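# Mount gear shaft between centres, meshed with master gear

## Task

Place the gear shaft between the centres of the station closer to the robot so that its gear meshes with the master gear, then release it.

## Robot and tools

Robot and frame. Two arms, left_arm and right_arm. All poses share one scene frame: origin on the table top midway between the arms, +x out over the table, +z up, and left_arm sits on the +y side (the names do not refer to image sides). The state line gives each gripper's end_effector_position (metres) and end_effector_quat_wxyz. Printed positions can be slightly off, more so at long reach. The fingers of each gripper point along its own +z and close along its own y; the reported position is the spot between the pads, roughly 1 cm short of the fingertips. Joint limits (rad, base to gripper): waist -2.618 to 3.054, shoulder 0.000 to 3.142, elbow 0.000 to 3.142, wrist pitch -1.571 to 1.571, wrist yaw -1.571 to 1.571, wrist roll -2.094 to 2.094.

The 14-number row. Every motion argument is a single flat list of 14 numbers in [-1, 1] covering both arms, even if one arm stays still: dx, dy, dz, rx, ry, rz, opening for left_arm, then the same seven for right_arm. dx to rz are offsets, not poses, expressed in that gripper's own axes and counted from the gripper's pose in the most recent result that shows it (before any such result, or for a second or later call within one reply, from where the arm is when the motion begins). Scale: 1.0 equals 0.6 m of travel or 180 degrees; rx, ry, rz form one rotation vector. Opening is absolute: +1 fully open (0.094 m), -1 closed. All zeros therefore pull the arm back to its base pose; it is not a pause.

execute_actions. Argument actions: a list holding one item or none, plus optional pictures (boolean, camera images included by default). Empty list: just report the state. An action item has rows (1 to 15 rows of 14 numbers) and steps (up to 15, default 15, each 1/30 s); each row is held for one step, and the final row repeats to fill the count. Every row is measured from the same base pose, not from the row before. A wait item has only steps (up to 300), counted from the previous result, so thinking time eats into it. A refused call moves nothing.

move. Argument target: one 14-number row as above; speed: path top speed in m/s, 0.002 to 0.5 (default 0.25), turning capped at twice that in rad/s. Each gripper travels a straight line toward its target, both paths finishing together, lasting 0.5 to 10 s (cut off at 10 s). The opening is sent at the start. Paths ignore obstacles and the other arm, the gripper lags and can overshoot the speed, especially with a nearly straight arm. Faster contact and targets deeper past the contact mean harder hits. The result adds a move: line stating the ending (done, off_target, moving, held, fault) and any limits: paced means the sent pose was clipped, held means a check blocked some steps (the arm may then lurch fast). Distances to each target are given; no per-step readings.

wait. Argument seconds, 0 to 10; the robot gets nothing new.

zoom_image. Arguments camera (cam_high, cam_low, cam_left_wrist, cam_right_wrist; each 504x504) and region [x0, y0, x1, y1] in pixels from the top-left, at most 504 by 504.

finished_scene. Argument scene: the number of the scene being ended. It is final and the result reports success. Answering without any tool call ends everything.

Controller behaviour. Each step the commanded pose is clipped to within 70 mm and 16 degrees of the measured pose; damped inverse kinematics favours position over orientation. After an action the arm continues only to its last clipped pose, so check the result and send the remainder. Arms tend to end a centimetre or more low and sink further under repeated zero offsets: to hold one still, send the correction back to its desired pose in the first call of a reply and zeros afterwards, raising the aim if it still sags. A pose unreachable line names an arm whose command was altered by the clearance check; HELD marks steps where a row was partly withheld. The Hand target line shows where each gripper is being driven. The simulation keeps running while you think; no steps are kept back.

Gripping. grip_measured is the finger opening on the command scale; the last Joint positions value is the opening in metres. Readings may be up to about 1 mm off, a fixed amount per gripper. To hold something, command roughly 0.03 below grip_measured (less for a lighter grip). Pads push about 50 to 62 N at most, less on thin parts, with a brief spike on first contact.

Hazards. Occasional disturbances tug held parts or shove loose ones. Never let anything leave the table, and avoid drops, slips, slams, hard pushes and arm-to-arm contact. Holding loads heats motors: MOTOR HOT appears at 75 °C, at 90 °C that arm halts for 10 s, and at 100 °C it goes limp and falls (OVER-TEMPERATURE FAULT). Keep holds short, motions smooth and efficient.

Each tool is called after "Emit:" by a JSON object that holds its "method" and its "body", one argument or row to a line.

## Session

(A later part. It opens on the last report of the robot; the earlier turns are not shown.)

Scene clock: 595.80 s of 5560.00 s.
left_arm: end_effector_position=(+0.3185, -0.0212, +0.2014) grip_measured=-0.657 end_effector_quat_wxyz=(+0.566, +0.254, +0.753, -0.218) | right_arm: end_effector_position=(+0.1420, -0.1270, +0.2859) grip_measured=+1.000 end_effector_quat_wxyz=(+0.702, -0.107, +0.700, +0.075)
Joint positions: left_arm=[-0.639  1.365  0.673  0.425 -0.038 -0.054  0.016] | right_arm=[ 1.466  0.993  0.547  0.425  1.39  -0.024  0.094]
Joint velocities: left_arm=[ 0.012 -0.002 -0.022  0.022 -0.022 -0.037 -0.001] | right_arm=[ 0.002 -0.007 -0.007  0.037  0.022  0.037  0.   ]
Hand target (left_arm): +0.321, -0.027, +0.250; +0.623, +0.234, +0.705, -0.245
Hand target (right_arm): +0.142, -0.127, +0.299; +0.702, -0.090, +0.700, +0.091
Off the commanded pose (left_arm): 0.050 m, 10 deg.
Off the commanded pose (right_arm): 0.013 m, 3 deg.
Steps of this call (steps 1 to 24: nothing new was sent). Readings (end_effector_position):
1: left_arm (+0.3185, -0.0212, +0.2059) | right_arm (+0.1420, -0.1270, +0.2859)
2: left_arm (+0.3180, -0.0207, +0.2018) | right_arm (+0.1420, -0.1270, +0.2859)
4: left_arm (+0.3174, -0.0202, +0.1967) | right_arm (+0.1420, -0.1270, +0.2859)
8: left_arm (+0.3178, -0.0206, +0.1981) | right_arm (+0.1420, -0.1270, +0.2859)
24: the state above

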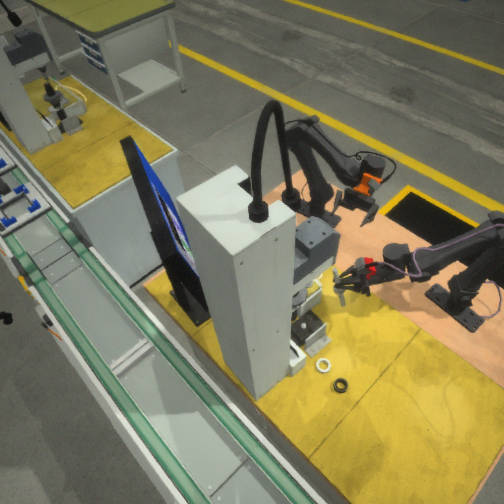

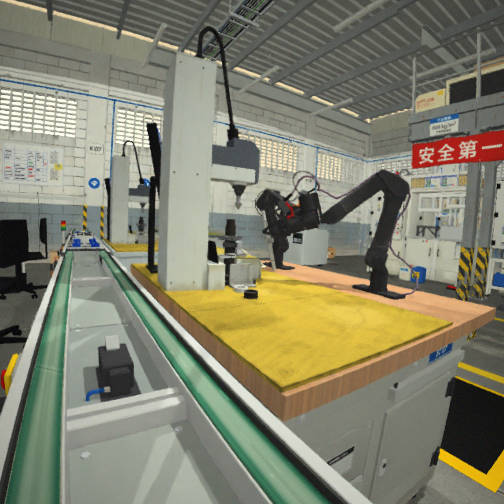

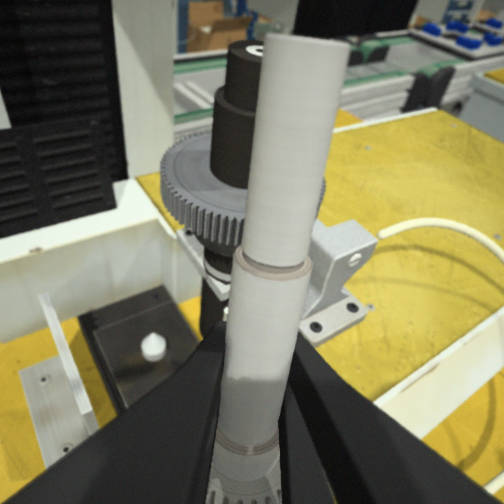

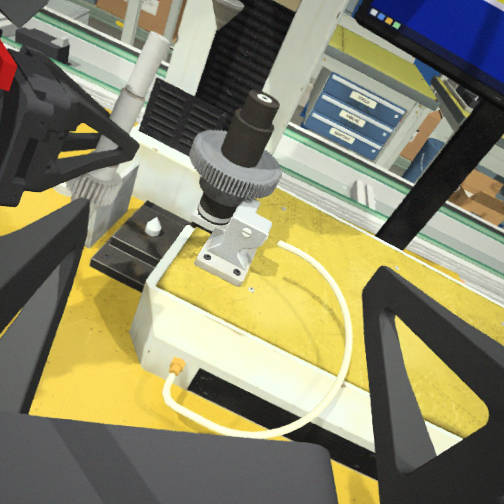

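Emit:
{"method": "execute_actions", "body": {
  "actions": [
    {"rows": [[-0.0805,-0.007,-0.0105,0.003,-0.055,-0.004,-0.69,-0.02,0,0,-0.004,-0.003,0.014,1],[-0.081,-0.005,-0.008,0.003,-0.055,-0.004,-0.69,-0.02,0,0,-0.009,-0.006,0.014,1],[-0.0815,-0.002,-0.0045,0.003,-0.055,-0.004,-0.69,-0.02,0,0,-0.014,-0.009,0.014,1],[-0.082,0.002,0.0,0.003,-0.055,-0.004,-0.69,-0.02,0,0,-0.019,-0.012,0.014,1],[-0.083,0.006,0.005,0.003,-0.055,-0.004,-0.69,-0.02,0,0,-0.024,-0.015,0.014,1],[-0.0837,0.0105,0.0105,0.003,-0.055,-0.004,-0.69,-0.02,0,0,-0.029,-0.019,0.014,1],[-0.0845,0.015,0.016,0.003,-0.055,-0.004,-0.69,-0.02,0,0,-0.034,-0.022,0.014,1],[-0.0853,0.0195,0.0215,0.003,-0.055,-0.004,-0.69,-0.02,0,0,-0.039,-0.025,0.014,1],[-0.086,0.024,0.027,0.003,-0.055,-0.004,-0.69,-0.02,0,0,-0.044,-0.029,0.014,1],[-0.0868,0.0285,0.0325,0.003,-0.055,-0.004,-0.69,-0.02,0,0,-0.049,-0.032,0.014,1],[-0.0876,0.033,0.038,0.003,-0.055,-0.004,-0.69,-0.02,0,0,-0.054,-0.035,0.014,1],[-0.0883,0.037,0.043,0.003,-0.055,-0.004,-0.69,-0.02,0,0,-0.058,-0.038,0.014,1],[-0.0889,0.0405,0.047,0.003,-0.055,-0.004,-0.69,-0.02,0,0,-0.062,-0.041,0.014,1],[-0.0894,0.043,0.050,0.003,-0.055,-0.004,-0.69,-0.02,0,0,-0.065,-0.043,0.014,1],[-0.0897,0.0447,0.0522,0.003,-0.055,-0.004,-0.69,-0.02,0,0,-0.067,-0.044,0.014,1]], "steps": 15}
  ],
  "pictures": false
}}

Emit:
{"method": "wait", "body": {
  "seconds": 0.8
}}

Emit:
{"method": "zoom_image", "body": {
  "camera": "cam_low",
  "region": [200, 160, 340, 300]
}}

Scene clock: 622.00 s of 5560.00 s.
left_arm: end_effector_position=(+0.3501, -0.0141, +0.1820) grip_measured=-0.657 end_effector_quat_wxyz=(+0.554, +0.243, +0.767, -0.214) | right_arm: end_effector_position=(+0.1434, -0.1303, +0.2905) grip_measured=+1.000 end_effector_quat_wxyz=(+0.716, -0.148, +0.668, +0.138)
Joint positions: left_arm=[-0.556  1.483  0.717  0.467  0.026 -0.054  0.016] | right_arm=[ 1.416  0.86   0.414  0.617  1.185 -0.186  0.094]
Joint velocities: left_arm=[ 0.183  0.291  0.144 -0.037  0.139  0.007 -0.   ] | right_arm=[-0.164 -0.168 -0.374  0.52  -0.535 -0.33   0.   ]
Hand target (left_arm): +0.363, -0.022, +0.244; +0.625, +0.233, +0.704, -0.244
Hand target (right_arm): +0.141, -0.128, +0.300; +0.728, -0.159, +0.646, +0.168
Off the commanded pose (left_arm): 0.067 m, 12 deg.
Off the commanded pose (right_arm): 0.008 m, 5 deg.
Steps of this call (steps 1 to 90: nothing new was sent; then 22.70 s passed at rest; steps 91 to 105: all 15 steps of this action). Readings (end_effector_position):
91: left_arm (+0.3186, -0.0212, +0.2015) | right_arm (+0.1420, -0.1268, +0.2859)
92: left_arm (+0.3186, -0.0213, +0.2017) | right_arm (+0.1418, -0.1261, +0.2862)
94: left_arm (+0.3187, -0.0215, +0.2027) | right_arm (+0.1411, -0.1243, +0.2888)
98: left_arm (+0.3238, -0.0213, +0.2003) | right_arm (+0.1414, -0.1270, +0.2953)
105: the state above

Scene clock: 622.80 s of 5560.00 s.
left_arm: end_effector_position=(+0.3536, -0.0171, +0.1854) grip_measured=-0.657 end_effector_quat_wxyz=(+0.557, +0.246, +0.761, -0.223) | right_arm: end_effector_position=(+0.1397, -0.1235, +0.2968) grip_measured=+1.000 end_effector_quat_wxyz=(+0.725, -0.167, +0.649, +0.160)
Joint positions: left_arm=[-0.546  1.498  0.73   0.485  0.052 -0.052  0.016] | right_arm=[ 1.407  0.853  0.394  0.688  1.109 -0.24   0.094]
Joint velocities: left_arm=[-0.007 -0.007 -0.017 -0.051 -0.022  0.007  0.001] | right_arm=[-0.017  0.002 -0.017  0.051  0.022 -0.066  0.   ]
Hand target (left_arm): +0.363, -0.022, +0.244; +0.625, +0.233, +0.704, -0.244
Hand target (right_arm): +0.141, -0.128, +0.300; +0.728, -0.159, +0.646, +0.167
Off the commanded pose (left_arm): 0.062 m, 11 deg.
Off the commanded pose (right_arm): 0.004 m, 2 deg.
Steps of this call (steps 1 to 24: nothing new was sent). Readings (end_effector_position):
1: left_arm (+0.3524, -0.0137, +0.1810) | right_arm (+0.1434, -0.1301, +0.2898)
2: left_arm (+0.3537, -0.0135, +0.1804) | right_arm (+0.1432, -0.1295, +0.2898)
4: left_arm (+0.3541, -0.0139, +0.1808) | right_arm (+0.1422, -0.1275, +0.2911)
8: left_arm (+0.3538, -0.0160, +0.1838) | right_arm (+0.1407, -0.1250, +0.2946)
24: the state above

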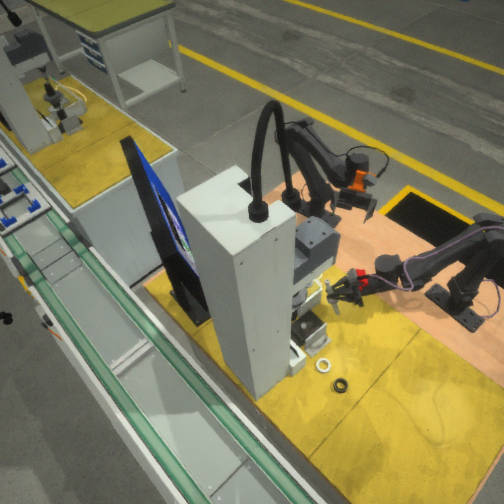

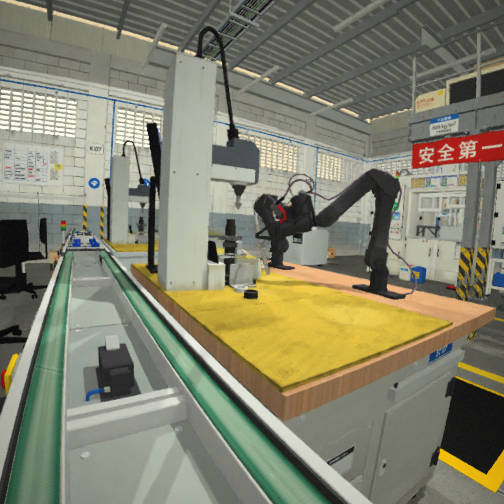

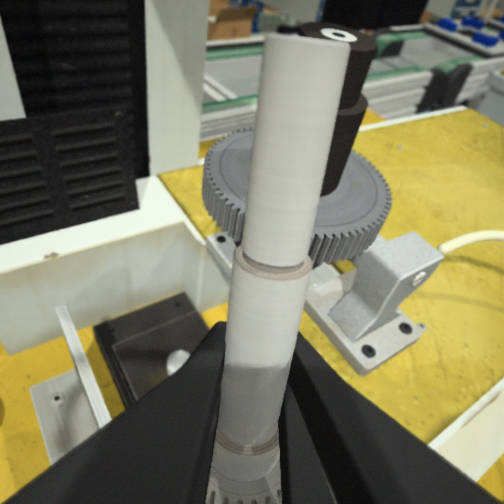

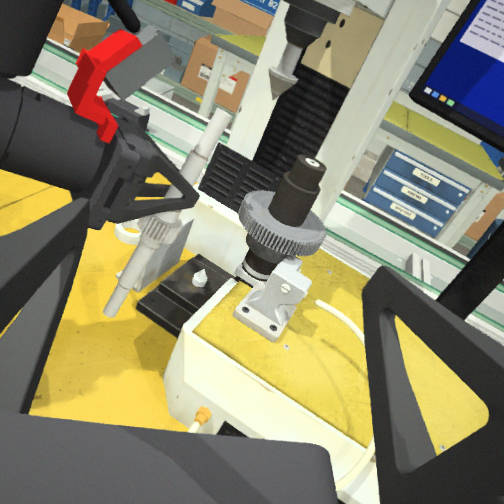

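Region (200, 160, 340, 300) of cam_low's 504x504 image, scaled by 3.600, with more detail than that image has.

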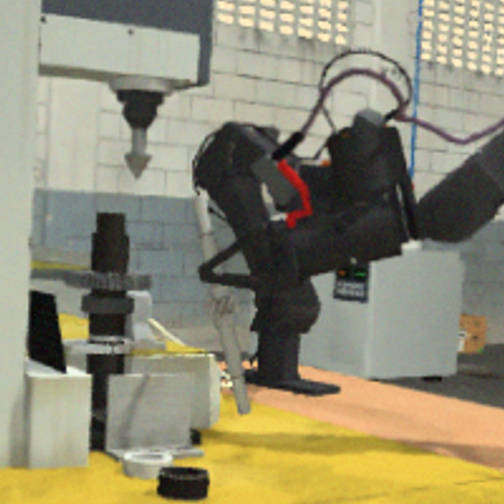

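Emit:
{"method": "execute_actions", "body": {
  "actions": [
    {"rows": [[-0.0983,-0.003,-0.012,0.006,-0.058,-0.003,-0.69,-0.005,-0.006,0,0,0,0.008,1],[-0.098,-0.003,-0.015,0.011,-0.058,-0.002,-0.69,-0.005,-0.006,0,0,0,0.008,1],[-0.0978,-0.0035,-0.018,0.017,-0.0575,-0.001,-0.69,-0.005,-0.006,0,0,0,0.008,1],[-0.0975,-0.0035,-0.022,0.024,-0.057,0.001,-0.69,-0.005,-0.006,0,0,0,0.008,1],[-0.0972,-0.004,-0.026,0.031,-0.0565,0.0025,-0.69,-0.005,-0.006,0,0,0,0.008,1],[-0.097,-0.004,-0.030,0.038,-0.056,0.004,-0.69,-0.005,-0.006,0,0,0,0.008,1],[-0.0967,-0.004,-0.034,0.045,-0.0558,0.0055,-0.69,-0.005,-0.006,0,0,0,0.008,1],[-0.0964,-0.0045,-0.038,0.052,-0.0554,0.007,-0.69,-0.005,-0.006,0,0,0,0.008,1],[-0.096,-0.0045,-0.042,0.059,-0.055,0.009,-0.69,-0.005,-0.006,0,0,0,0.008,1],[-0.0958,-0.005,-0.046,0.066,-0.0547,0.0105,-0.69,-0.005,-0.006,0,0,0,0.008,1],[-0.0955,-0.005,-0.050,0.073,-0.0543,0.012,-0.69,-0.005,-0.006,0,0,0,0.008,1],[-0.0952,-0.005,-0.053,0.080,-0.054,0.0135,-0.69,-0.005,-0.006,0,0,0,0.008,1],[-0.095,-0.0055,-0.056,0.087,-0.0537,0.015,-0.69,-0.005,-0.006,0,0,0,0.008,1],[-0.0948,-0.0055,-0.058,0.094,-0.0533,0.0165,-0.69,-0.005,-0.006,0,0,0,0.008,1],[-0.0948,-0.0055,-0.059,0.10,-0.053,0.018,-0.69,-0.005,-0.006,0,0,0,0.008,1]], "steps": 15}
  ],
  "pictures": false
}}

Emit:
{"method": "execute_actions", "body": {
  "actions": [
    {"steps": 24}
  ],
  "pictures": false
}}

Scene clock: 702.73 s of 5560.00 s.
left_arm: end_effector_position=(+0.3510, +0.0020, +0.2081) grip_measured=-0.657 end_effector_quat_wxyz=(+0.547, +0.290, +0.729, -0.292) | right_arm: end_effector_position=(+0.1397, -0.1230, +0.2946) grip_measured=+1.000 end_effector_quat_wxyz=(+0.722, -0.168, +0.651, +0.161)
Joint positions: left_arm=[-0.387  1.438  0.73   0.459  0.378 -0.018  0.016] | right_arm=[ 1.407  0.853  0.394  0.673  1.109 -0.225  0.094]
Joint velocities: left_arm=[ 0.383 -0.007 -0.012 -0.007  1.004  0.081 -0.   ] | right_arm=[-0.002 -0.017 -0.022 -0.007 -0.066  0.066  0.   ]
Hand target (left_arm): +0.339, -0.004, +0.248; +0.579, +0.332, +0.667, -0.332
Hand target (right_arm): +0.141, -0.127, +0.300; +0.723, -0.158, +0.651, +0.169
Off the commanded pose (left_arm): 0.044 m, 11 deg.
Off the commanded pose (right_arm): 0.007 m, 1 deg.
Steps of this call (steps 1 to 90: nothing new was sent; then 76.43 s passed at rest; steps 91 to 105: all 15 steps of this action). Readings (end_effector_position):
91: left_arm (+0.3534, -0.0173, +0.1854) | right_arm (+0.1397, -0.1234, +0.2967)
92: left_arm (+0.3532, -0.0175, +0.1854) | right_arm (+0.1397, -0.1234, +0.2964)
94: left_arm (+0.3524, -0.0179, +0.1860) | right_arm (+0.1397, -0.1232, +0.2958)
98: left_arm (+0.3526, -0.0116, +0.1921) | right_arm (+0.1397, -0.1231, +0.2951)
105: the state above

Scene clock: 703.53 s of 5560.00 s.
left_arm: end_effector_position=(+0.3381, -0.0035, +0.2073) grip_measured=-0.657 end_effector_quat_wxyz=(+0.527, +0.323, +0.714, -0.328) | right_arm: end_effector_position=(+0.1397, -0.1230, +0.2945) grip_measured=+1.000 end_effector_quat_wxyz=(+0.722, -0.168, +0.652, +0.161)
Joint positions: left_arm=[-0.362  1.438  0.73   0.443  0.512  0.     0.016] | right_arm=[ 1.407  0.853  0.394  0.673  1.109 -0.225  0.094]
Joint velocities: left_arm=[-0.007  0.007  0.002 -0.051 -0.037  0.007  0.   ] | right_arm=[ 0.007  0.002 -0.002 -0.007 -0.022 -0.051  0.   ]
Hand target (left_arm): +0.339, -0.004, +0.248; +0.579, +0.332, +0.666, -0.333
Hand target (right_arm): +0.141, -0.127, +0.300; +0.723, -0.158, +0.651, +0.169
Off the commanded pose (left_arm): 0.043 m, 9 deg.
Off the commanded pose (right_arm): 0.007 m, 1 deg.
Steps of this call (steps 1 to 24: nothing new was sent). Readings (end_effector_position):
1: left_arm (+0.3502, +0.0029, +0.2087) | right_arm (+0.1397, -0.1230, +0.2946)
2: left_arm (+0.3493, +0.0034, +0.2085) | right_arm (+0.1397, -0.1230, +0.2946)
4: left_arm (+0.3467, +0.0025, +0.2076) | right_arm (+0.1397, -0.1230, +0.2946)
8: left_arm (+0.3412, -0.0013, +0.2070) | right_arm (+0.1397, -0.1230, +0.2945)
24: the state above

Emit:
{"method": "execute_actions", "body": {
  "actions": [
    {"rows": [[-0.067,-0.009,-0.014,0.008,-0.039,0.0235,-0.69,-0.009,-0.006,0,0,0,0.008,1],[-0.066,-0.009,-0.0137,0.013,-0.0388,0.0245,-0.69,-0.009,-0.006,0,0,0,0.008,1],[-0.065,-0.0087,-0.0134,0.019,-0.0386,0.0257,-0.69,-0.009,-0.006,0,0,0,0.008,1],[-0.0635,-0.0085,-0.013,0.026,-0.0383,0.027,-0.69,-0.009,-0.006,0,0,0,0.008,1],[-0.062,-0.0083,-0.0127,0.034,-0.038,0.0284,-0.69,-0.009,-0.006,0,0,0,0.008,1],[-0.0605,-0.008,-0.0123,0.042,-0.0378,0.0298,-0.69,-0.009,-0.006,0,0,0,0.008,1],[-0.059,-0.0079,-0.012,0.050,-0.0375,0.0313,-0.69,-0.009,-0.006,0,0,0,0.008,1],[-0.0575,-0.0077,-0.0116,0.058,-0.0372,0.0327,-0.69,-0.009,-0.006,0,0,0,0.008,1],[-0.056,-0.0075,-0.0112,0.066,-0.037,0.0341,-0.69,-0.009,-0.006,0,0,0,0.008,1],[-0.0545,-0.0073,-0.0108,0.074,-0.0367,0.0356,-0.69,-0.009,-0.006,0,0,0,0.008,1],[-0.053,-0.0071,-0.0104,0.082,-0.0364,0.037,-0.69,-0.009,-0.006,0,0,0,0.008,1],[-0.0515,-0.0069,-0.01,0.090,-0.0362,0.0385,-0.69,-0.009,-0.006,0,0,0,0.008,1],[-0.050,-0.0067,-0.0097,0.097,-0.0359,0.0397,-0.69,-0.009,-0.006,0,0,0,0.008,1],[-0.049,-0.0065,-0.0094,0.103,-0.0357,0.0408,-0.69,-0.009,-0.006,0,0,0,0.008,1],[-0.048,-0.0064,-0.0092,0.1068,-0.0356,0.0415,-0.69,-0.009,-0.006,0,0,0,0.008,1]], "steps": 15}
  ],
  "pictures": false
}}

Emit:
{"method": "wait", "body": {
  "seconds": 0.9
}}

Scene clock: 721.27 s of 5560.00 s.
left_arm: end_effector_position=(+0.3415, +0.0050, +0.1920) grip_measured=-0.657 end_effector_quat_wxyz=(+0.486, +0.380, +0.682, -0.392) | right_arm: end_effector_position=(+0.1397, -0.1222, +0.2908) grip_measured=+1.000 end_effector_quat_wxyz=(+0.719, -0.172, +0.655, +0.157)
Joint positions: left_arm=[-0.235  1.56   0.784  0.445  0.832  0.078  0.016] | right_arm=[ 1.407  0.853  0.394  0.647  1.109 -0.211  0.094]
Joint velocities: left_arm=[ 0.203  0.422  0.271  0.051  0.696  0.11  -0.   ] | right_arm=[-0.002 -0.022 -0.002  0.007  0.007  0.051  0.   ]
Hand target (left_arm): +0.336, -0.002, +0.234; +0.523, +0.435, +0.604, -0.416
Hand target (right_arm): +0.141, -0.126, +0.300; +0.720, -0.159, +0.653, +0.170
Off the commanded pose (left_arm): 0.046 m, 13 deg.
Off the commanded pose (right_arm): 0.010 m, 2 deg.
Steps of this call (steps 1 to 90: nothing new was sent; then 14.23 s passed at rest; steps 91 to 105: all 15 steps of this action). Readings (end_effector_position):
91: left_arm (+0.3379, -0.0037, +0.2073) | right_arm (+0.1397, -0.1229, +0.2942)
92: left_arm (+0.3374, -0.0038, +0.2074) | right_arm (+0.1397, -0.1228, +0.2937)
94: left_arm (+0.3357, -0.0037, +0.2078) | right_arm (+0.1397, -0.1226, +0.2926)
98: left_arm (+0.3351, +0.0015, +0.2049) | right_arm (+0.1397, -0.1223, +0.2915)
105: the state above

Scene clock: 722.17 s of 5560.00 s.
left_arm: end_effector_position=(+0.3315, -0.0002, +0.1957) grip_measured=-0.657 end_effector_quat_wxyz=(+0.475, +0.411, +0.653, -0.422) | right_arm: end_effector_position=(+0.1397, -0.1222, +0.2907) grip_measured=+1.000 end_effector_quat_wxyz=(+0.719, -0.172, +0.655, +0.157)
Joint positions: left_arm=[-0.224  1.583  0.802  0.449  0.945  0.108  0.016] | right_arm=[ 1.407  0.853  0.394  0.646  1.109 -0.21   0.094]
Joint velocities: left_arm=[ 0.002  0.002 -0.012  0.051  0.007 -0.022  0.   ] | right_arm=[ 0.002  0.007  0.012 -0.037 -0.051 -0.066  0.   ]
Hand target (left_arm): +0.336, -0.002, +0.234; +0.523, +0.435, +0.604, -0.416
Hand target (right_arm): +0.141, -0.126, +0.300; +0.720, -0.159, +0.653, +0.170
Off the commanded pose (left_arm): 0.042 m, 9 deg.
Off the commanded pose (right_arm): 0.010 m, 2 deg.
Steps of this call (steps 1 to 27: nothing new was sent). Readings (end_effector_position):
1: left_arm (+0.3418, +0.0046, +0.1915) | right_arm (+0.1397, -0.1222, +0.2908)
2: left_arm (+0.3415, +0.0042, +0.1910) | right_arm (+0.1397, -0.1222, +0.2908)
4: left_arm (+0.3390, +0.0032, +0.1917) | right_arm (+0.1397, -0.1222, +0.2907)
8: left_arm (+0.3342, +0.0010, +0.1941) | right_arm (+0.1397, -0.1222, +0.2907)
27: the state above

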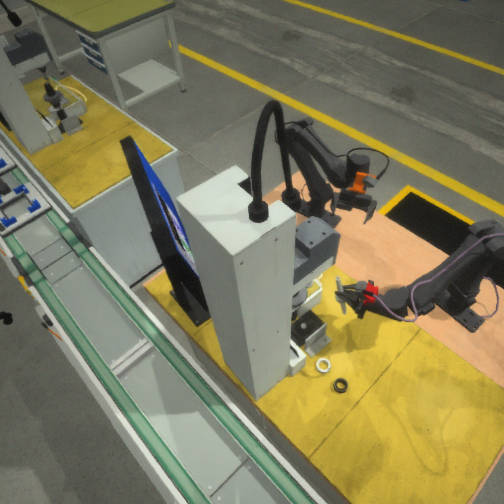

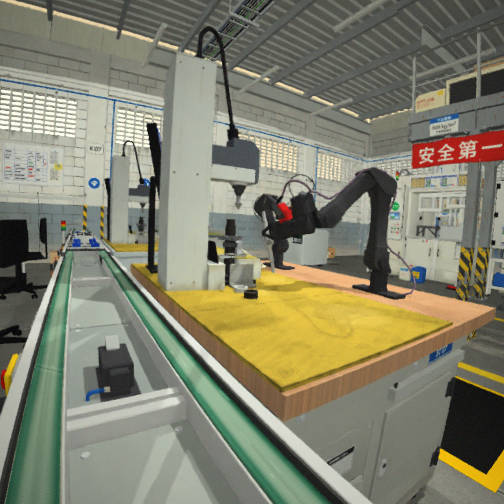

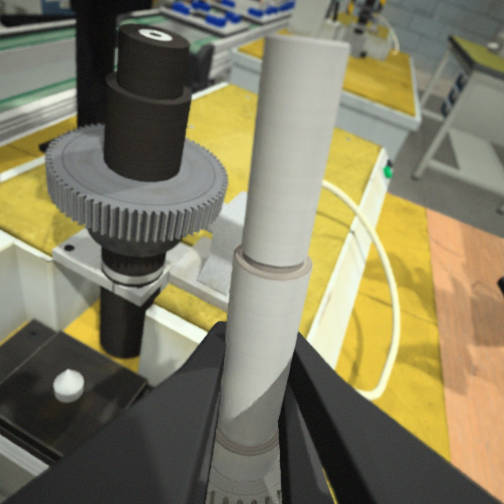

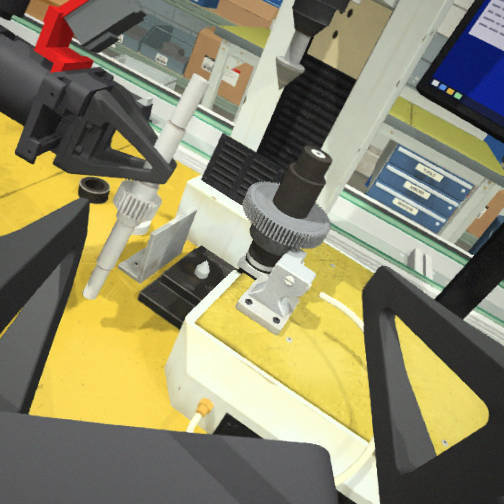

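Emit:
{"method": "execute_actions", "body": {
  "actions": [
    {"rows": [[-0.0715,-0.0002,-0.0013,0.0102,-0.0327,0.0366,-0.69,-0.015,-0.006,0,0,-0.002,0.012,1],[-0.0728,0.002,0.0013,0.0102,-0.0327,0.0366,-0.69,-0.015,-0.006,0,0,-0.002,0.012,1],[-0.0745,0.0053,0.0048,0.0102,-0.0327,0.0366,-0.69,-0.015,-0.006,0,0,-0.002,0.012,1],[-0.0767,0.0094,0.0092,0.0102,-0.0327,0.0366,-0.69,-0.015,-0.006,0,0,-0.002,0.012,1],[-0.0793,0.0142,0.0146,0.0102,-0.0327,0.0366,-0.69,-0.015,-0.006,0,0,-0.002,0.012,1],[-0.082,0.0192,0.0201,0.0102,-0.0327,0.0366,-0.69,-0.015,-0.006,0,0,-0.002,0.012,1],[-0.0847,0.0241,0.0256,0.0102,-0.0327,0.0366,-0.69,-0.015,-0.006,0,0,-0.002,0.012,1],[-0.0874,0.029,0.031,0.0102,-0.0327,0.0366,-0.69,-0.015,-0.006,0,0,-0.002,0.012,1],[-0.09,0.0339,0.0364,0.0102,-0.0327,0.0366,-0.69,-0.015,-0.006,0,0,-0.002,0.012,1],[-0.0927,0.0388,0.0419,0.0102,-0.0327,0.0366,-0.69,-0.015,-0.006,0,0,-0.002,0.012,1],[-0.0954,0.0438,0.0474,0.0102,-0.0327,0.0366,-0.69,-0.015,-0.006,0,0,-0.002,0.012,1],[-0.098,0.0486,0.0528,0.0102,-0.0327,0.0366,-0.69,-0.015,-0.006,0,0,-0.002,0.012,1],[-0.1004,0.053,0.0576,0.0102,-0.0327,0.0366,-0.69,-0.015,-0.006,0,0,-0.002,0.012,1],[-0.1025,0.0568,0.0618,0.0102,-0.0327,0.0366,-0.69,-0.015,-0.006,0,0,-0.002,0.012,1],[-0.104,0.0597,0.065,0.0102,-0.0327,0.0366,-0.69,-0.015,-0.006,0,0,-0.002,0.012,1]], "steps": 15}
  ],
  "pictures": false
}}

Emit:
{"method": "wait", "body": {
  "seconds": 0.9
}}

Emit:
{"method": "zoom_image", "body": {
  "camera": "cam_low",
  "region": [200, 160, 340, 300]
}}

Scene clock: 748.73 s of 5560.00 s.
left_arm: end_effector_position=(+0.3790, -0.0206, +0.2080) grip_measured=-0.657 end_effector_quat_wxyz=(+0.487, +0.414, +0.640, -0.427) | right_arm: end_effector_position=(+0.1397, -0.1217, +0.2882) grip_measured=+1.000 end_effector_quat_wxyz=(+0.717, -0.174, +0.657, +0.156)
Joint positions: left_arm=[-0.233  1.758  1.014  0.464  0.949  0.084  0.016] | right_arm=[ 1.407  0.853  0.394  0.629  1.109 -0.197  0.094]
Joint velocities: left_arm=[-0.085  0.398  0.452 -0.066 -0.066 -0.051 -0.001] | right_arm=[-0.007  0.012 -0.012 -0.066  0.022 -0.037  0.   ]
Hand target (left_arm): +0.384, -0.033, +0.243; +0.524, +0.433, +0.597, -0.426
Hand target (right_arm): +0.140, -0.126, +0.300; +0.718, -0.159, +0.655, +0.171
Off the commanded pose (left_arm): 0.039 m, 7 deg.
Off the commanded pose (right_arm): 0.012 m, 2 deg.
Steps of this call (steps 1 to 90: nothing new was sent; then 23.07 s passed at rest; steps 91 to 105: all 15 steps of this action). Readings (end_effector_position):
91: left_arm (+0.3314, -0.0004, +0.1960) | right_arm (+0.1397, -0.1221, +0.2904)
92: left_arm (+0.3317, -0.0008, +0.1967) | right_arm (+0.1397, -0.1221, +0.2901)
94: left_arm (+0.3343, -0.0024, +0.1989) | right_arm (+0.1397, -0.1219, +0.2894)
98: left_arm (+0.3487, -0.0073, +0.2040) | right_arm (+0.1397, -0.1218, +0.2886)
105: the state above

Scene clock: 749.63 s of 5560.00 s.
left_arm: end_effector_position=(+0.3841, -0.0251, +0.2068) grip_measured=-0.657 end_effector_quat_wxyz=(+0.485, +0.412, +0.641, -0.428) | right_arm: end_effector_position=(+0.1396, -0.1217, +0.2880) grip_measured=+1.000 end_effector_quat_wxyz=(+0.716, -0.174, +0.657, +0.156)
Joint positions: left_arm=[-0.24   1.782  1.04   0.462  0.942  0.078  0.016] | right_arm=[ 1.407  0.853  0.394  0.628  1.109 -0.196  0.094]
Joint velocities: left_arm=[ 0.017  0.007 -0.002  0.022 -0.007  0.066  0.001] | right_arm=[-0.007  0.007  0.002  0.051 -0.066  0.022  0.   ]
Hand target (left_arm): +0.384, -0.033, +0.243; +0.524, +0.433, +0.597, -0.426
Hand target (right_arm): +0.140, -0.126, +0.300; +0.718, -0.159, +0.655, +0.171
Off the commanded pose (left_arm): 0.038 m, 7 deg.
Off the commanded pose (right_arm): 0.012 m, 2 deg.
Steps of this call (steps 1 to 27: nothing new was sent). Readings (end_effector_position):
1: left_arm (+0.3819, -0.0226, +0.2081) | right_arm (+0.1396, -0.1217, +0.2881)
2: left_arm (+0.3836, -0.0240, +0.2079) | right_arm (+0.1396, -0.1217, +0.2881)
4: left_arm (+0.3843, -0.0250, +0.2071) | right_arm (+0.1396, -0.1217, +0.2881)
8: left_arm (+0.3841, -0.0251, +0.2068) | right_arm (+0.1396, -0.1217, +0.2881)
27: the state above

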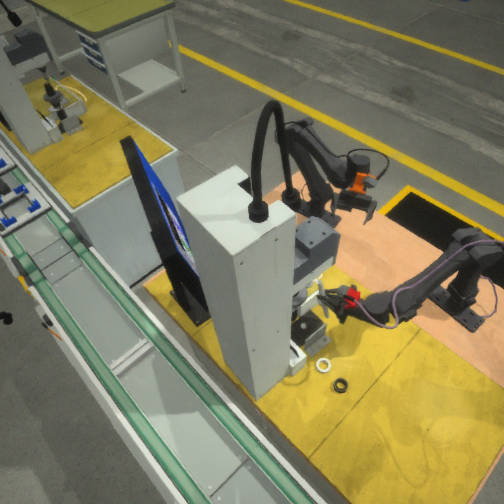

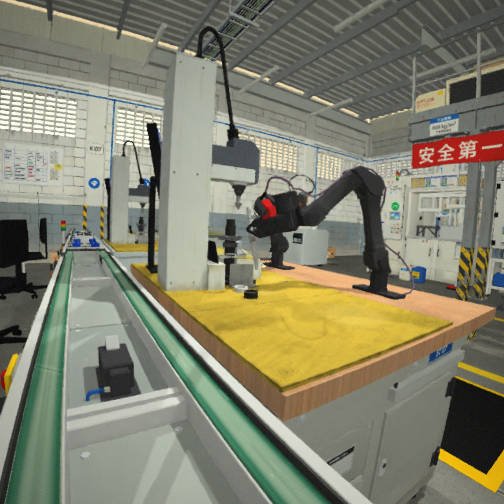

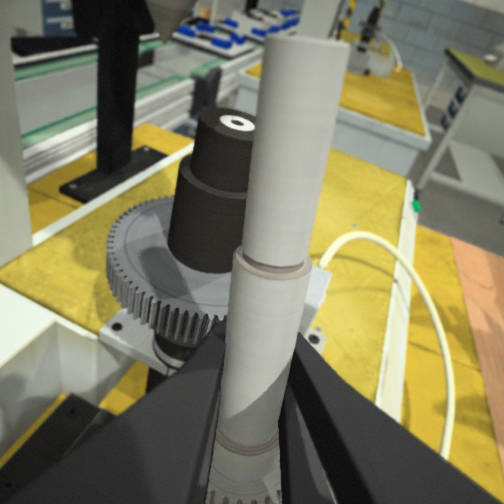

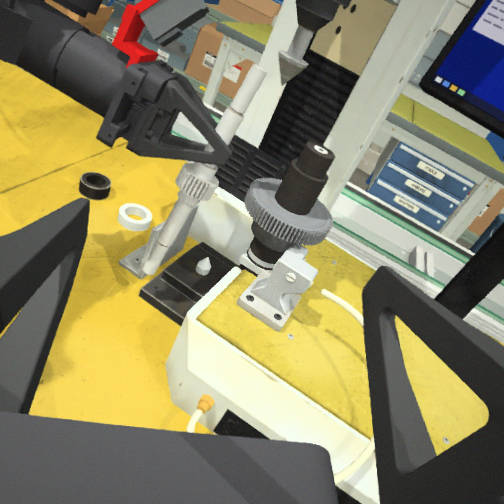

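Region (200, 160, 340, 300) of cam_low's 504x504 image, scaled by 3.600, with more detail than that image has.

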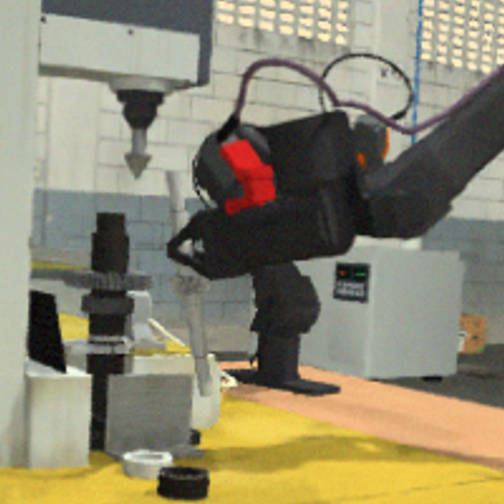

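Emit:
{"method": "execute_actions", "body": {
  "actions": [
    {"rows": [[-0.061,-0.0055,0.0078,0.0071,-0.0234,0.0322,-0.69,-0.02,-0.006,0,0,-0.002,0.013,1],[-0.0595,-0.0045,0.0088,0.0071,-0.0234,0.0322,-0.69,-0.02,-0.006,0,0,-0.002,0.013,1],[-0.0575,-0.003,0.01,0.0071,-0.0234,0.0322,-0.69,-0.02,-0.006,0,0,-0.002,0.013,1],[-0.0555,-0.0015,0.0115,0.0071,-0.0234,0.0322,-0.69,-0.02,-0.006,0,0,-0.002,0.013,1],[-0.0535,0.0,0.013,0.0071,-0.0234,0.0322,-0.69,-0.02,-0.006,0,0,-0.002,0.013,1],[-0.0515,0.0015,0.0145,0.0071,-0.0234,0.0322,-0.69,-0.02,-0.006,0,0,-0.002,0.013,1],[-0.0495,0.003,0.016,0.0071,-0.0234,0.0322,-0.69,-0.02,-0.006,0,0,-0.002,0.013,1],[-0.0475,0.0045,0.0175,0.0071,-0.0234,0.0322,-0.69,-0.02,-0.006,0,0,-0.002,0.013,1],[-0.0455,0.006,0.019,0.0071,-0.0234,0.0322,-0.69,-0.02,-0.006,0,0,-0.002,0.013,1],[-0.0438,0.0078,0.0205,0.0071,-0.0234,0.0322,-0.69,-0.02,-0.006,0,0,-0.002,0.013,1],[-0.0423,0.0095,0.022,0.0071,-0.0234,0.0322,-0.69,-0.02,-0.006,0,0,-0.002,0.013,1],[-0.041,0.011,0.0235,0.0071,-0.0234,0.0322,-0.69,-0.02,-0.006,0,0,-0.002,0.013,1],[-0.040,0.0125,0.025,0.0071,-0.0234,0.0322,-0.69,-0.02,-0.006,0,0,-0.002,0.013,1],[-0.0395,0.0136,0.026,0.0071,-0.0234,0.0322,-0.69,-0.02,-0.006,0,0,-0.002,0.013,1],[-0.0393,0.0142,0.0267,0.0071,-0.0234,0.0322,-0.69,-0.02,-0.006,0,0,-0.002,0.013,1]], "steps": 15}
  ],
  "pictures": false
}}

Emit:
{"method": "wait", "body": {
  "seconds": 0.8
}}

Emit:
{"method": "zoom_image", "body": {
  "camera": "cam_low",
  "region": [200, 160, 340, 300]
}}

Scene clock: 766.17 s of 5560.00 s.
left_arm: end_effector_position=(+0.3951, -0.0287, +0.1855) grip_measured=-0.657 end_effector_quat_wxyz=(+0.474, +0.408, +0.651, -0.430) | right_arm: end_effector_position=(+0.1397, -0.1224, +0.2854) grip_measured=+1.000 end_effector_quat_wxyz=(+0.713, -0.177, +0.660, +0.155)
Joint positions: left_arm=[-0.24   1.858  1.065  0.482  0.94   0.078  0.016] | right_arm=[ 1.407  0.845  0.394  0.599  1.109 -0.181  0.094]
Joint velocities: left_arm=[ 0.002  0.144  0.056 -0.051 -0.022  0.007 -0.001] | right_arm=[-0.007 -0.002 -0.002  0.007 -0.022  0.037  0.   ]
Hand target (left_arm): +0.397, -0.039, +0.226; +0.523, +0.435, +0.598, -0.424
Hand target (right_arm): +0.140, -0.125, +0.300; +0.715, -0.160, +0.658, +0.171
Off the commanded pose (left_arm): 0.043 m, 9 deg.
Off the commanded pose (right_arm): 0.015 m, 3 deg.
Steps of this call (steps 1 to 90: nothing new was sent; then 13.03 s passed at rest; steps 91 to 105: all 15 steps of this action). Readings (end_effector_position):
91: left_arm (+0.3841, -0.0251, +0.2068) | right_arm (+0.1397, -0.1218, +0.2877)
92: left_arm (+0.3843, -0.0252, +0.2066) | right_arm (+0.1397, -0.1220, +0.2874)
94: left_arm (+0.3860, -0.0258, +0.2061) | right_arm (+0.1397, -0.1224, +0.2870)
98: left_arm (+0.3897, -0.0270, +0.2010) | right_arm (+0.1397, -0.1225, +0.2863)
105: the state above

Scene clock: 766.97 s of 5560.00 s.
left_arm: end_effector_position=(+0.3967, -0.0290, +0.1842) grip_measured=-0.657 end_effector_quat_wxyz=(+0.476, +0.408, +0.650, -0.429) | right_arm: end_effector_position=(+0.1397, -0.1223, +0.2852) grip_measured=+1.000 end_effector_quat_wxyz=(+0.713, -0.177, +0.660, +0.154)
Joint positions: left_arm=[-0.24   1.866  1.066  0.493  0.937  0.078  0.016] | right_arm=[ 1.407  0.845  0.394  0.597  1.109 -0.18   0.094]
Joint velocities: left_arm=[ 0.012 -0.002  0.012  0.022  0.037 -0.007 -0.   ] | right_arm=[ 0.002 -0.017 -0.002  0.051 -0.007 -0.066  0.   ]
Hand target (left_arm): +0.397, -0.039, +0.226; +0.523, +0.435, +0.598, -0.424
Hand target (right_arm): +0.140, -0.125, +0.300; +0.715, -0.160, +0.658, +0.171
Off the commanded pose (left_arm): 0.044 m, 9 deg.
Off the commanded pose (right_arm): 0.015 m, 3 deg.
Steps of this call (steps 1 to 24: nothing new was sent). Readings (end_effector_position):
1: left_arm (+0.3957, -0.0288, +0.1842) | right_arm (+0.1397, -0.1223, +0.2853)
2: left_arm (+0.3960, -0.0288, +0.1833) | right_arm (+0.1397, -0.1223, +0.2853)
4: left_arm (+0.3963, -0.0288, +0.1826) | right_arm (+0.1397, -0.1223, +0.2852)
8: left_arm (+0.3966, -0.0289, +0.1836) | right_arm (+0.1397, -0.1223, +0.2852)
24: the state above

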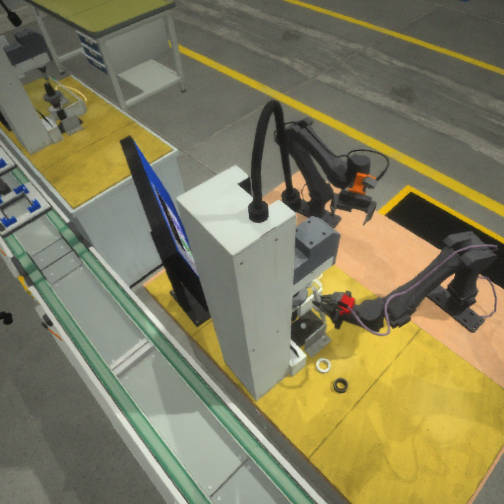

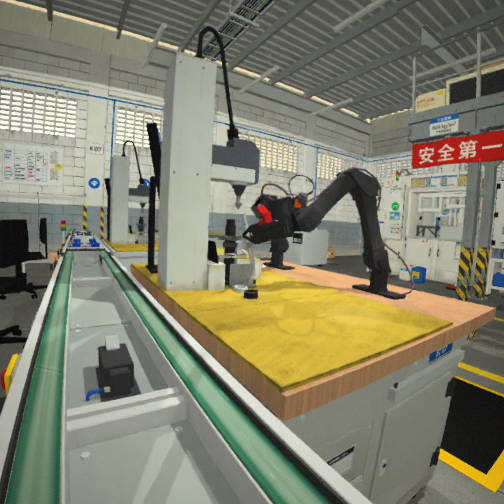

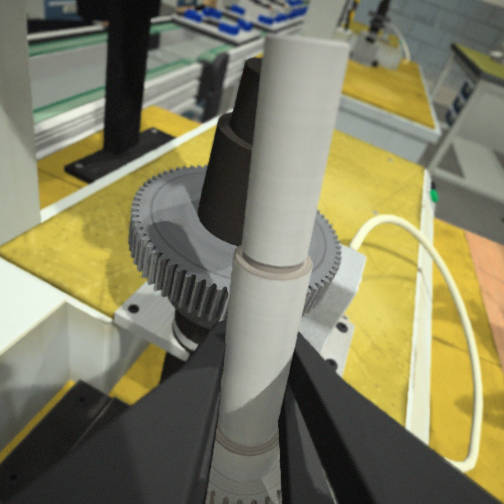

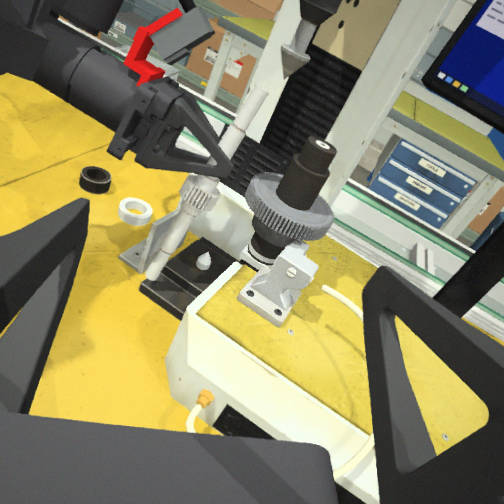

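Region (200, 160, 340, 300) of cam_low's 504x504 image, scaled by 3.600, with more detail than that image has.

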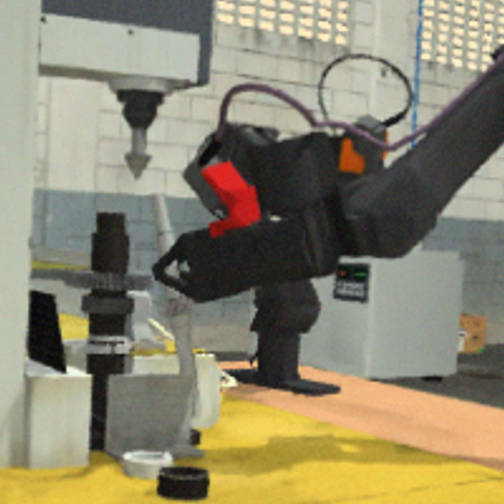

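Emit:
{"method": "execute_actions", "body": {
  "actions": []
}}

Scene clock: 786.97 s of 5560.00 s.
left_arm: end_effector_position=(+0.3968, -0.0290, +0.1842) grip_measured=-0.657 end_effector_quat_wxyz=(+0.476, +0.408, +0.650, -0.429) | right_arm: end_effector_position=(+0.1397, -0.1223, +0.2852) grip_measured=+1.000 end_effector_quat_wxyz=(+0.713, -0.177, +0.660, +0.154)
Joint positions: left_arm=[-0.24   1.866  1.066  0.493  0.937  0.078  0.016] | right_arm=[ 1.407  0.845  0.394  0.597  1.109 -0.18   0.094]
Joint velocities: left_arm=[0.007 0.012 0.022 0.007 0.022 0.095 0.   ] | right_arm=[-0.017  0.007 -0.012 -0.051  0.007 -0.095  0.   ]
Hand target (left_arm): +0.397, -0.039, +0.226; +0.523, +0.435, +0.598, -0.424
Hand target (right_arm): +0.140, -0.125, +0.300; +0.715, -0.160, +0.658, +0.171
Off the commanded pose (left_arm): 0.044 m, 9 deg.
Off the commanded pose (right_arm): 0.015 m, 3 deg.
Steps of this call (steps 1 to 90: nothing new was sent; then 17.00 s passed at rest). Readings (end_effector_position):
1: left_arm (+0.3967, -0.0290, +0.1842) | right_arm (+0.1397, -0.1223, +0.2852)
2: left_arm (+0.3968, -0.0290, +0.1842) | right_arm (+0.1397, -0.1223, +0.2852)
4: left_arm (+0.3968, -0.0290, +0.1842) | right_arm (+0.1397, -0.1223, +0.2852)
8: left_arm (+0.3968, -0.0290, +0.1842) | right_arm (+0.1397, -0.1223, +0.2852)
90: the state above

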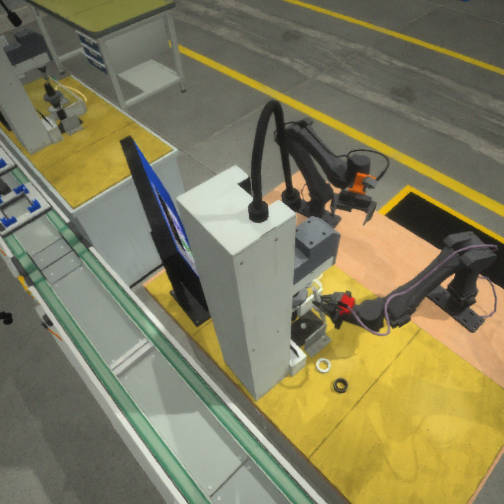

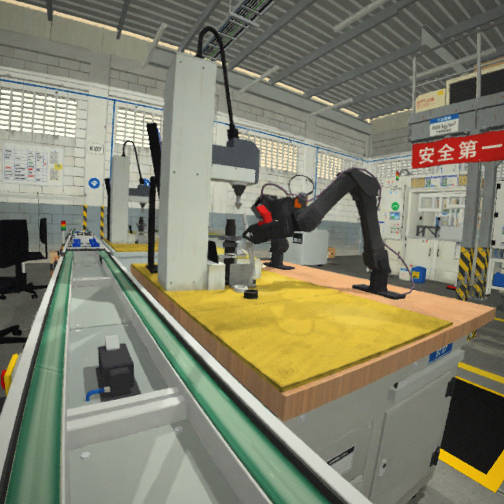

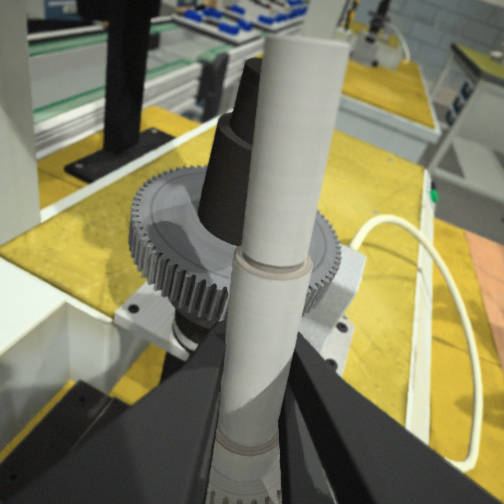

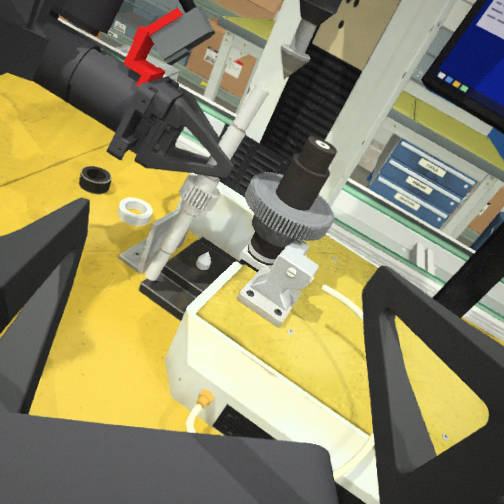

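Emit:
{"method": "execute_actions", "body": {
  "actions": [
    {"rows": [[-0.0724,-0.0151,0.0049,0.0081,-0.0266,0.0391,-0.69,-0.02,-0.006,0,0,-0.002,0.013,1],[-0.075,-0.0137,0.0064,0.0081,-0.0266,0.0391,-0.69,-0.02,-0.006,0,0,-0.002,0.013,1],[-0.0777,-0.0122,0.0078,0.0081,-0.0266,0.0391,-0.69,-0.02,-0.006,0,0,-0.002,0.013,1],[-0.0804,-0.0108,0.0092,0.0081,-0.0266,0.0391,-0.69,-0.02,-0.006,0,0,-0.002,0.013,1],[-0.083,-0.0094,0.0106,0.0081,-0.0266,0.0391,-0.69,-0.02,-0.006,0,0,-0.002,0.013,1],[-0.0857,-0.008,0.0121,0.0081,-0.0266,0.0391,-0.69,-0.02,-0.006,0,0,-0.002,0.013,1],[-0.0883,-0.0065,0.0135,0.0081,-0.0266,0.0391,-0.69,-0.02,-0.006,0,0,-0.002,0.013,1],[-0.091,-0.0051,0.0149,0.0081,-0.0266,0.0391,-0.69,-0.02,-0.006,0,0,-0.002,0.013,1]], "steps": 15}
  ],
  "pictures": false
}}

Emit:
{"method": "wait", "body": {
  "seconds": 0.8
}}

Emit:
{"method": "zoom_image", "body": {
  "camera": "cam_low",
  "region": [200, 160, 340, 300]
}}

Scene clock: 813.07 s of 5560.00 s.
left_arm: end_effector_position=(+0.4050, -0.0362, +0.2070) grip_measured=-0.657 end_effector_quat_wxyz=(+0.491, +0.416, +0.636, -0.426) | right_arm: end_effector_position=(+0.1396, -0.1229, +0.2824) grip_measured=+1.000 end_effector_quat_wxyz=(+0.710, -0.180, +0.663, +0.153)
Joint positions: left_arm=[-0.249  1.866  1.138  0.465  0.936  0.078  0.016] | right_arm=[ 1.407  0.838  0.394  0.568  1.108 -0.165  0.094]
Joint velocities: left_arm=[-0.017  0.042  0.002 -0.037 -0.037  0.037  0.   ] | right_arm=[ 0.022 -0.012 -0.007 -0.066 -0.037 -0.051  0.   ]
Hand target (left_arm): +0.406, -0.044, +0.236; +0.522, +0.435, +0.598, -0.424
Hand target (right_arm): +0.140, -0.126, +0.297; +0.712, -0.163, +0.661, +0.170
Off the commanded pose (left_arm): 0.031 m, 6 deg.
Off the commanded pose (right_arm): 0.015 m, 3 deg.
Steps of this call (steps 1 to 90: nothing new was sent; then 22.60 s passed at rest; steps 91 to 105: all 15 steps of this action). Readings (end_effector_position):
91: left_arm (+0.3968, -0.0290, +0.1842) | right_arm (+0.1396, -0.1223, +0.2849)
92: left_arm (+0.3968, -0.0290, +0.1842) | right_arm (+0.1396, -0.1225, +0.2845)
94: left_arm (+0.3975, -0.0294, +0.1853) | right_arm (+0.1396, -0.1228, +0.2840)
98: left_arm (+0.4006, -0.0331, +0.1946) | right_arm (+0.1396, -0.1230, +0.2832)
105: the state above

Scene clock: 813.87 s of 5560.00 s.
left_arm: end_effector_position=(+0.4056, -0.0363, +0.1994) grip_measured=-0.657 end_effector_quat_wxyz=(+0.482, +0.413, +0.643, -0.428) | right_arm: end_effector_position=(+0.1396, -0.1228, +0.2822) grip_measured=+1.000 end_effector_quat_wxyz=(+0.710, -0.181, +0.663, +0.152)
Joint positions: left_arm=[-0.249  1.878  1.138  0.453  0.935  0.078  0.016] | right_arm=[ 1.407  0.838  0.394  0.566  1.108 -0.164  0.094]
Joint velocities: left_arm=[-0.012  0.007 -0.007  0.051  0.007 -0.022 -0.   ] | right_arm=[-0.002 -0.002 -0.012 -0.022 -0.007 -0.022  0.   ]
Hand target (left_arm): +0.406, -0.044, +0.236; +0.522, +0.435, +0.598, -0.424
Hand target (right_arm): +0.140, -0.126, +0.297; +0.712, -0.163, +0.661, +0.170
Off the commanded pose (left_arm): 0.038 m, 7 deg.
Off the commanded pose (right_arm): 0.015 m, 3 deg.
Steps of this call (steps 1 to 24: nothing new was sent). Readings (end_effector_position):
1: left_arm (+0.4051, -0.0363, +0.2063) | right_arm (+0.1396, -0.1229, +0.2823)
2: left_arm (+0.4053, -0.0363, +0.2053) | right_arm (+0.1396, -0.1229, +0.2823)
4: left_arm (+0.4054, -0.0363, +0.2030) | right_arm (+0.1396, -0.1228, +0.2822)
8: left_arm (+0.4056, -0.0363, +0.1998) | right_arm (+0.1396, -0.1228, +0.2822)
24: the state above

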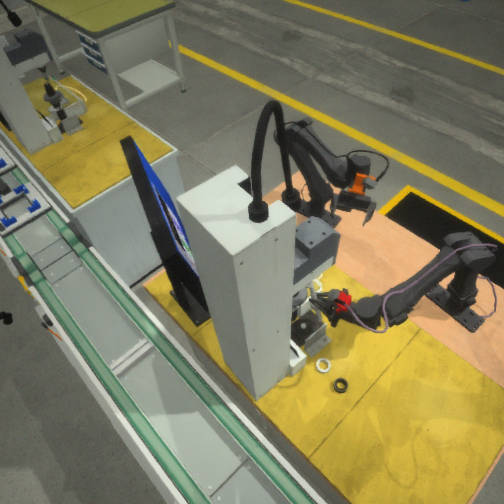

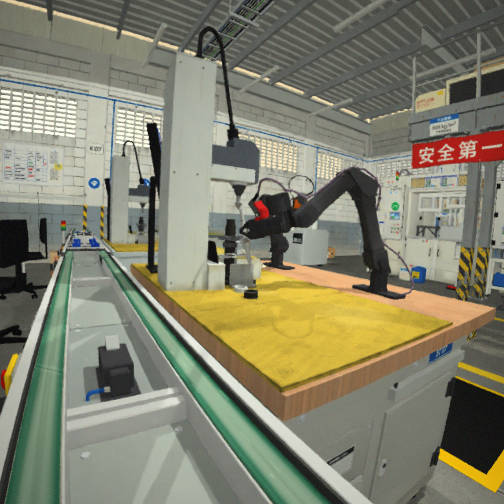

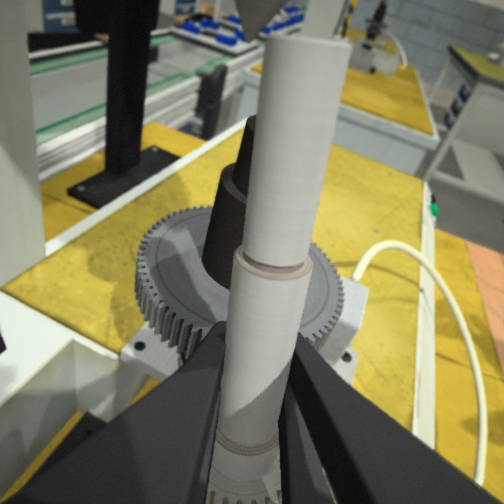

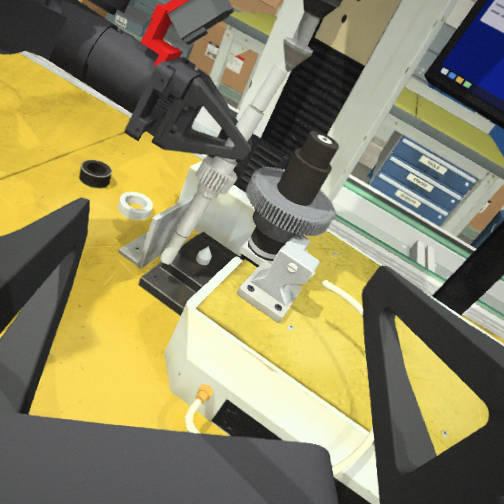

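Region (200, 160, 340, 300) of cam_low's 504x504 image, scaled by 3.600, with more detail than that image has.

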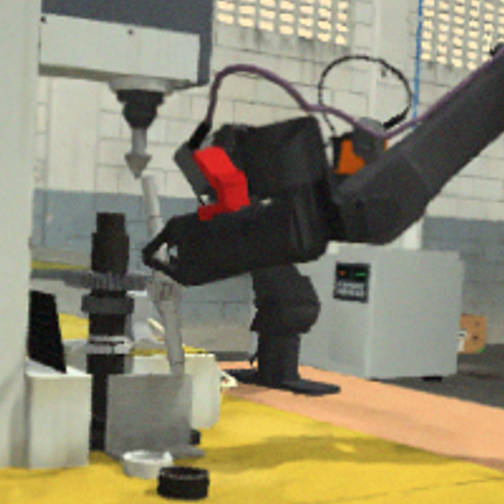

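Emit:
{"method": "zoom_image", "body": {
  "camera": "cam_right_wrist",
  "region": [200, 0, 360, 160]
}}

Emit:
{"method": "zoom_image", "body": {
  "camera": "cam_low",
  "region": [220, 185, 270, 235]
}}

Region (200, 0, 360, 160) of cam_right_wrist's 504x504 image, scaled by 3.150, with more detail than that image has.

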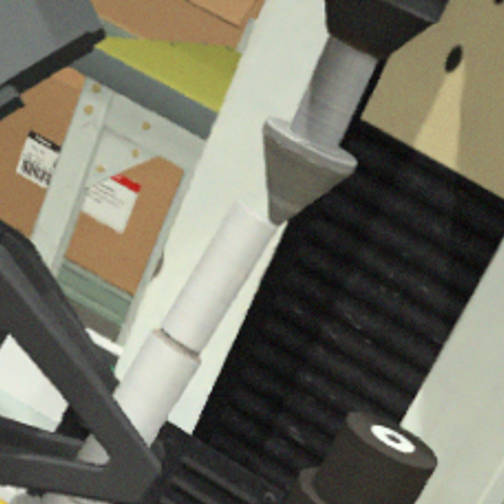

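Region (220, 185, 270, 235) of cam_low's 504x504 image, scaled by 10.080, with more detail than that image has.

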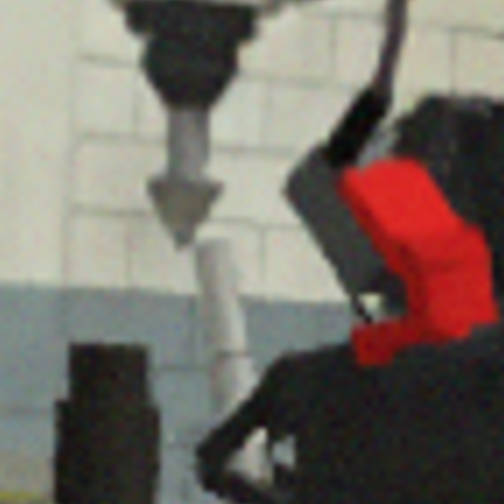

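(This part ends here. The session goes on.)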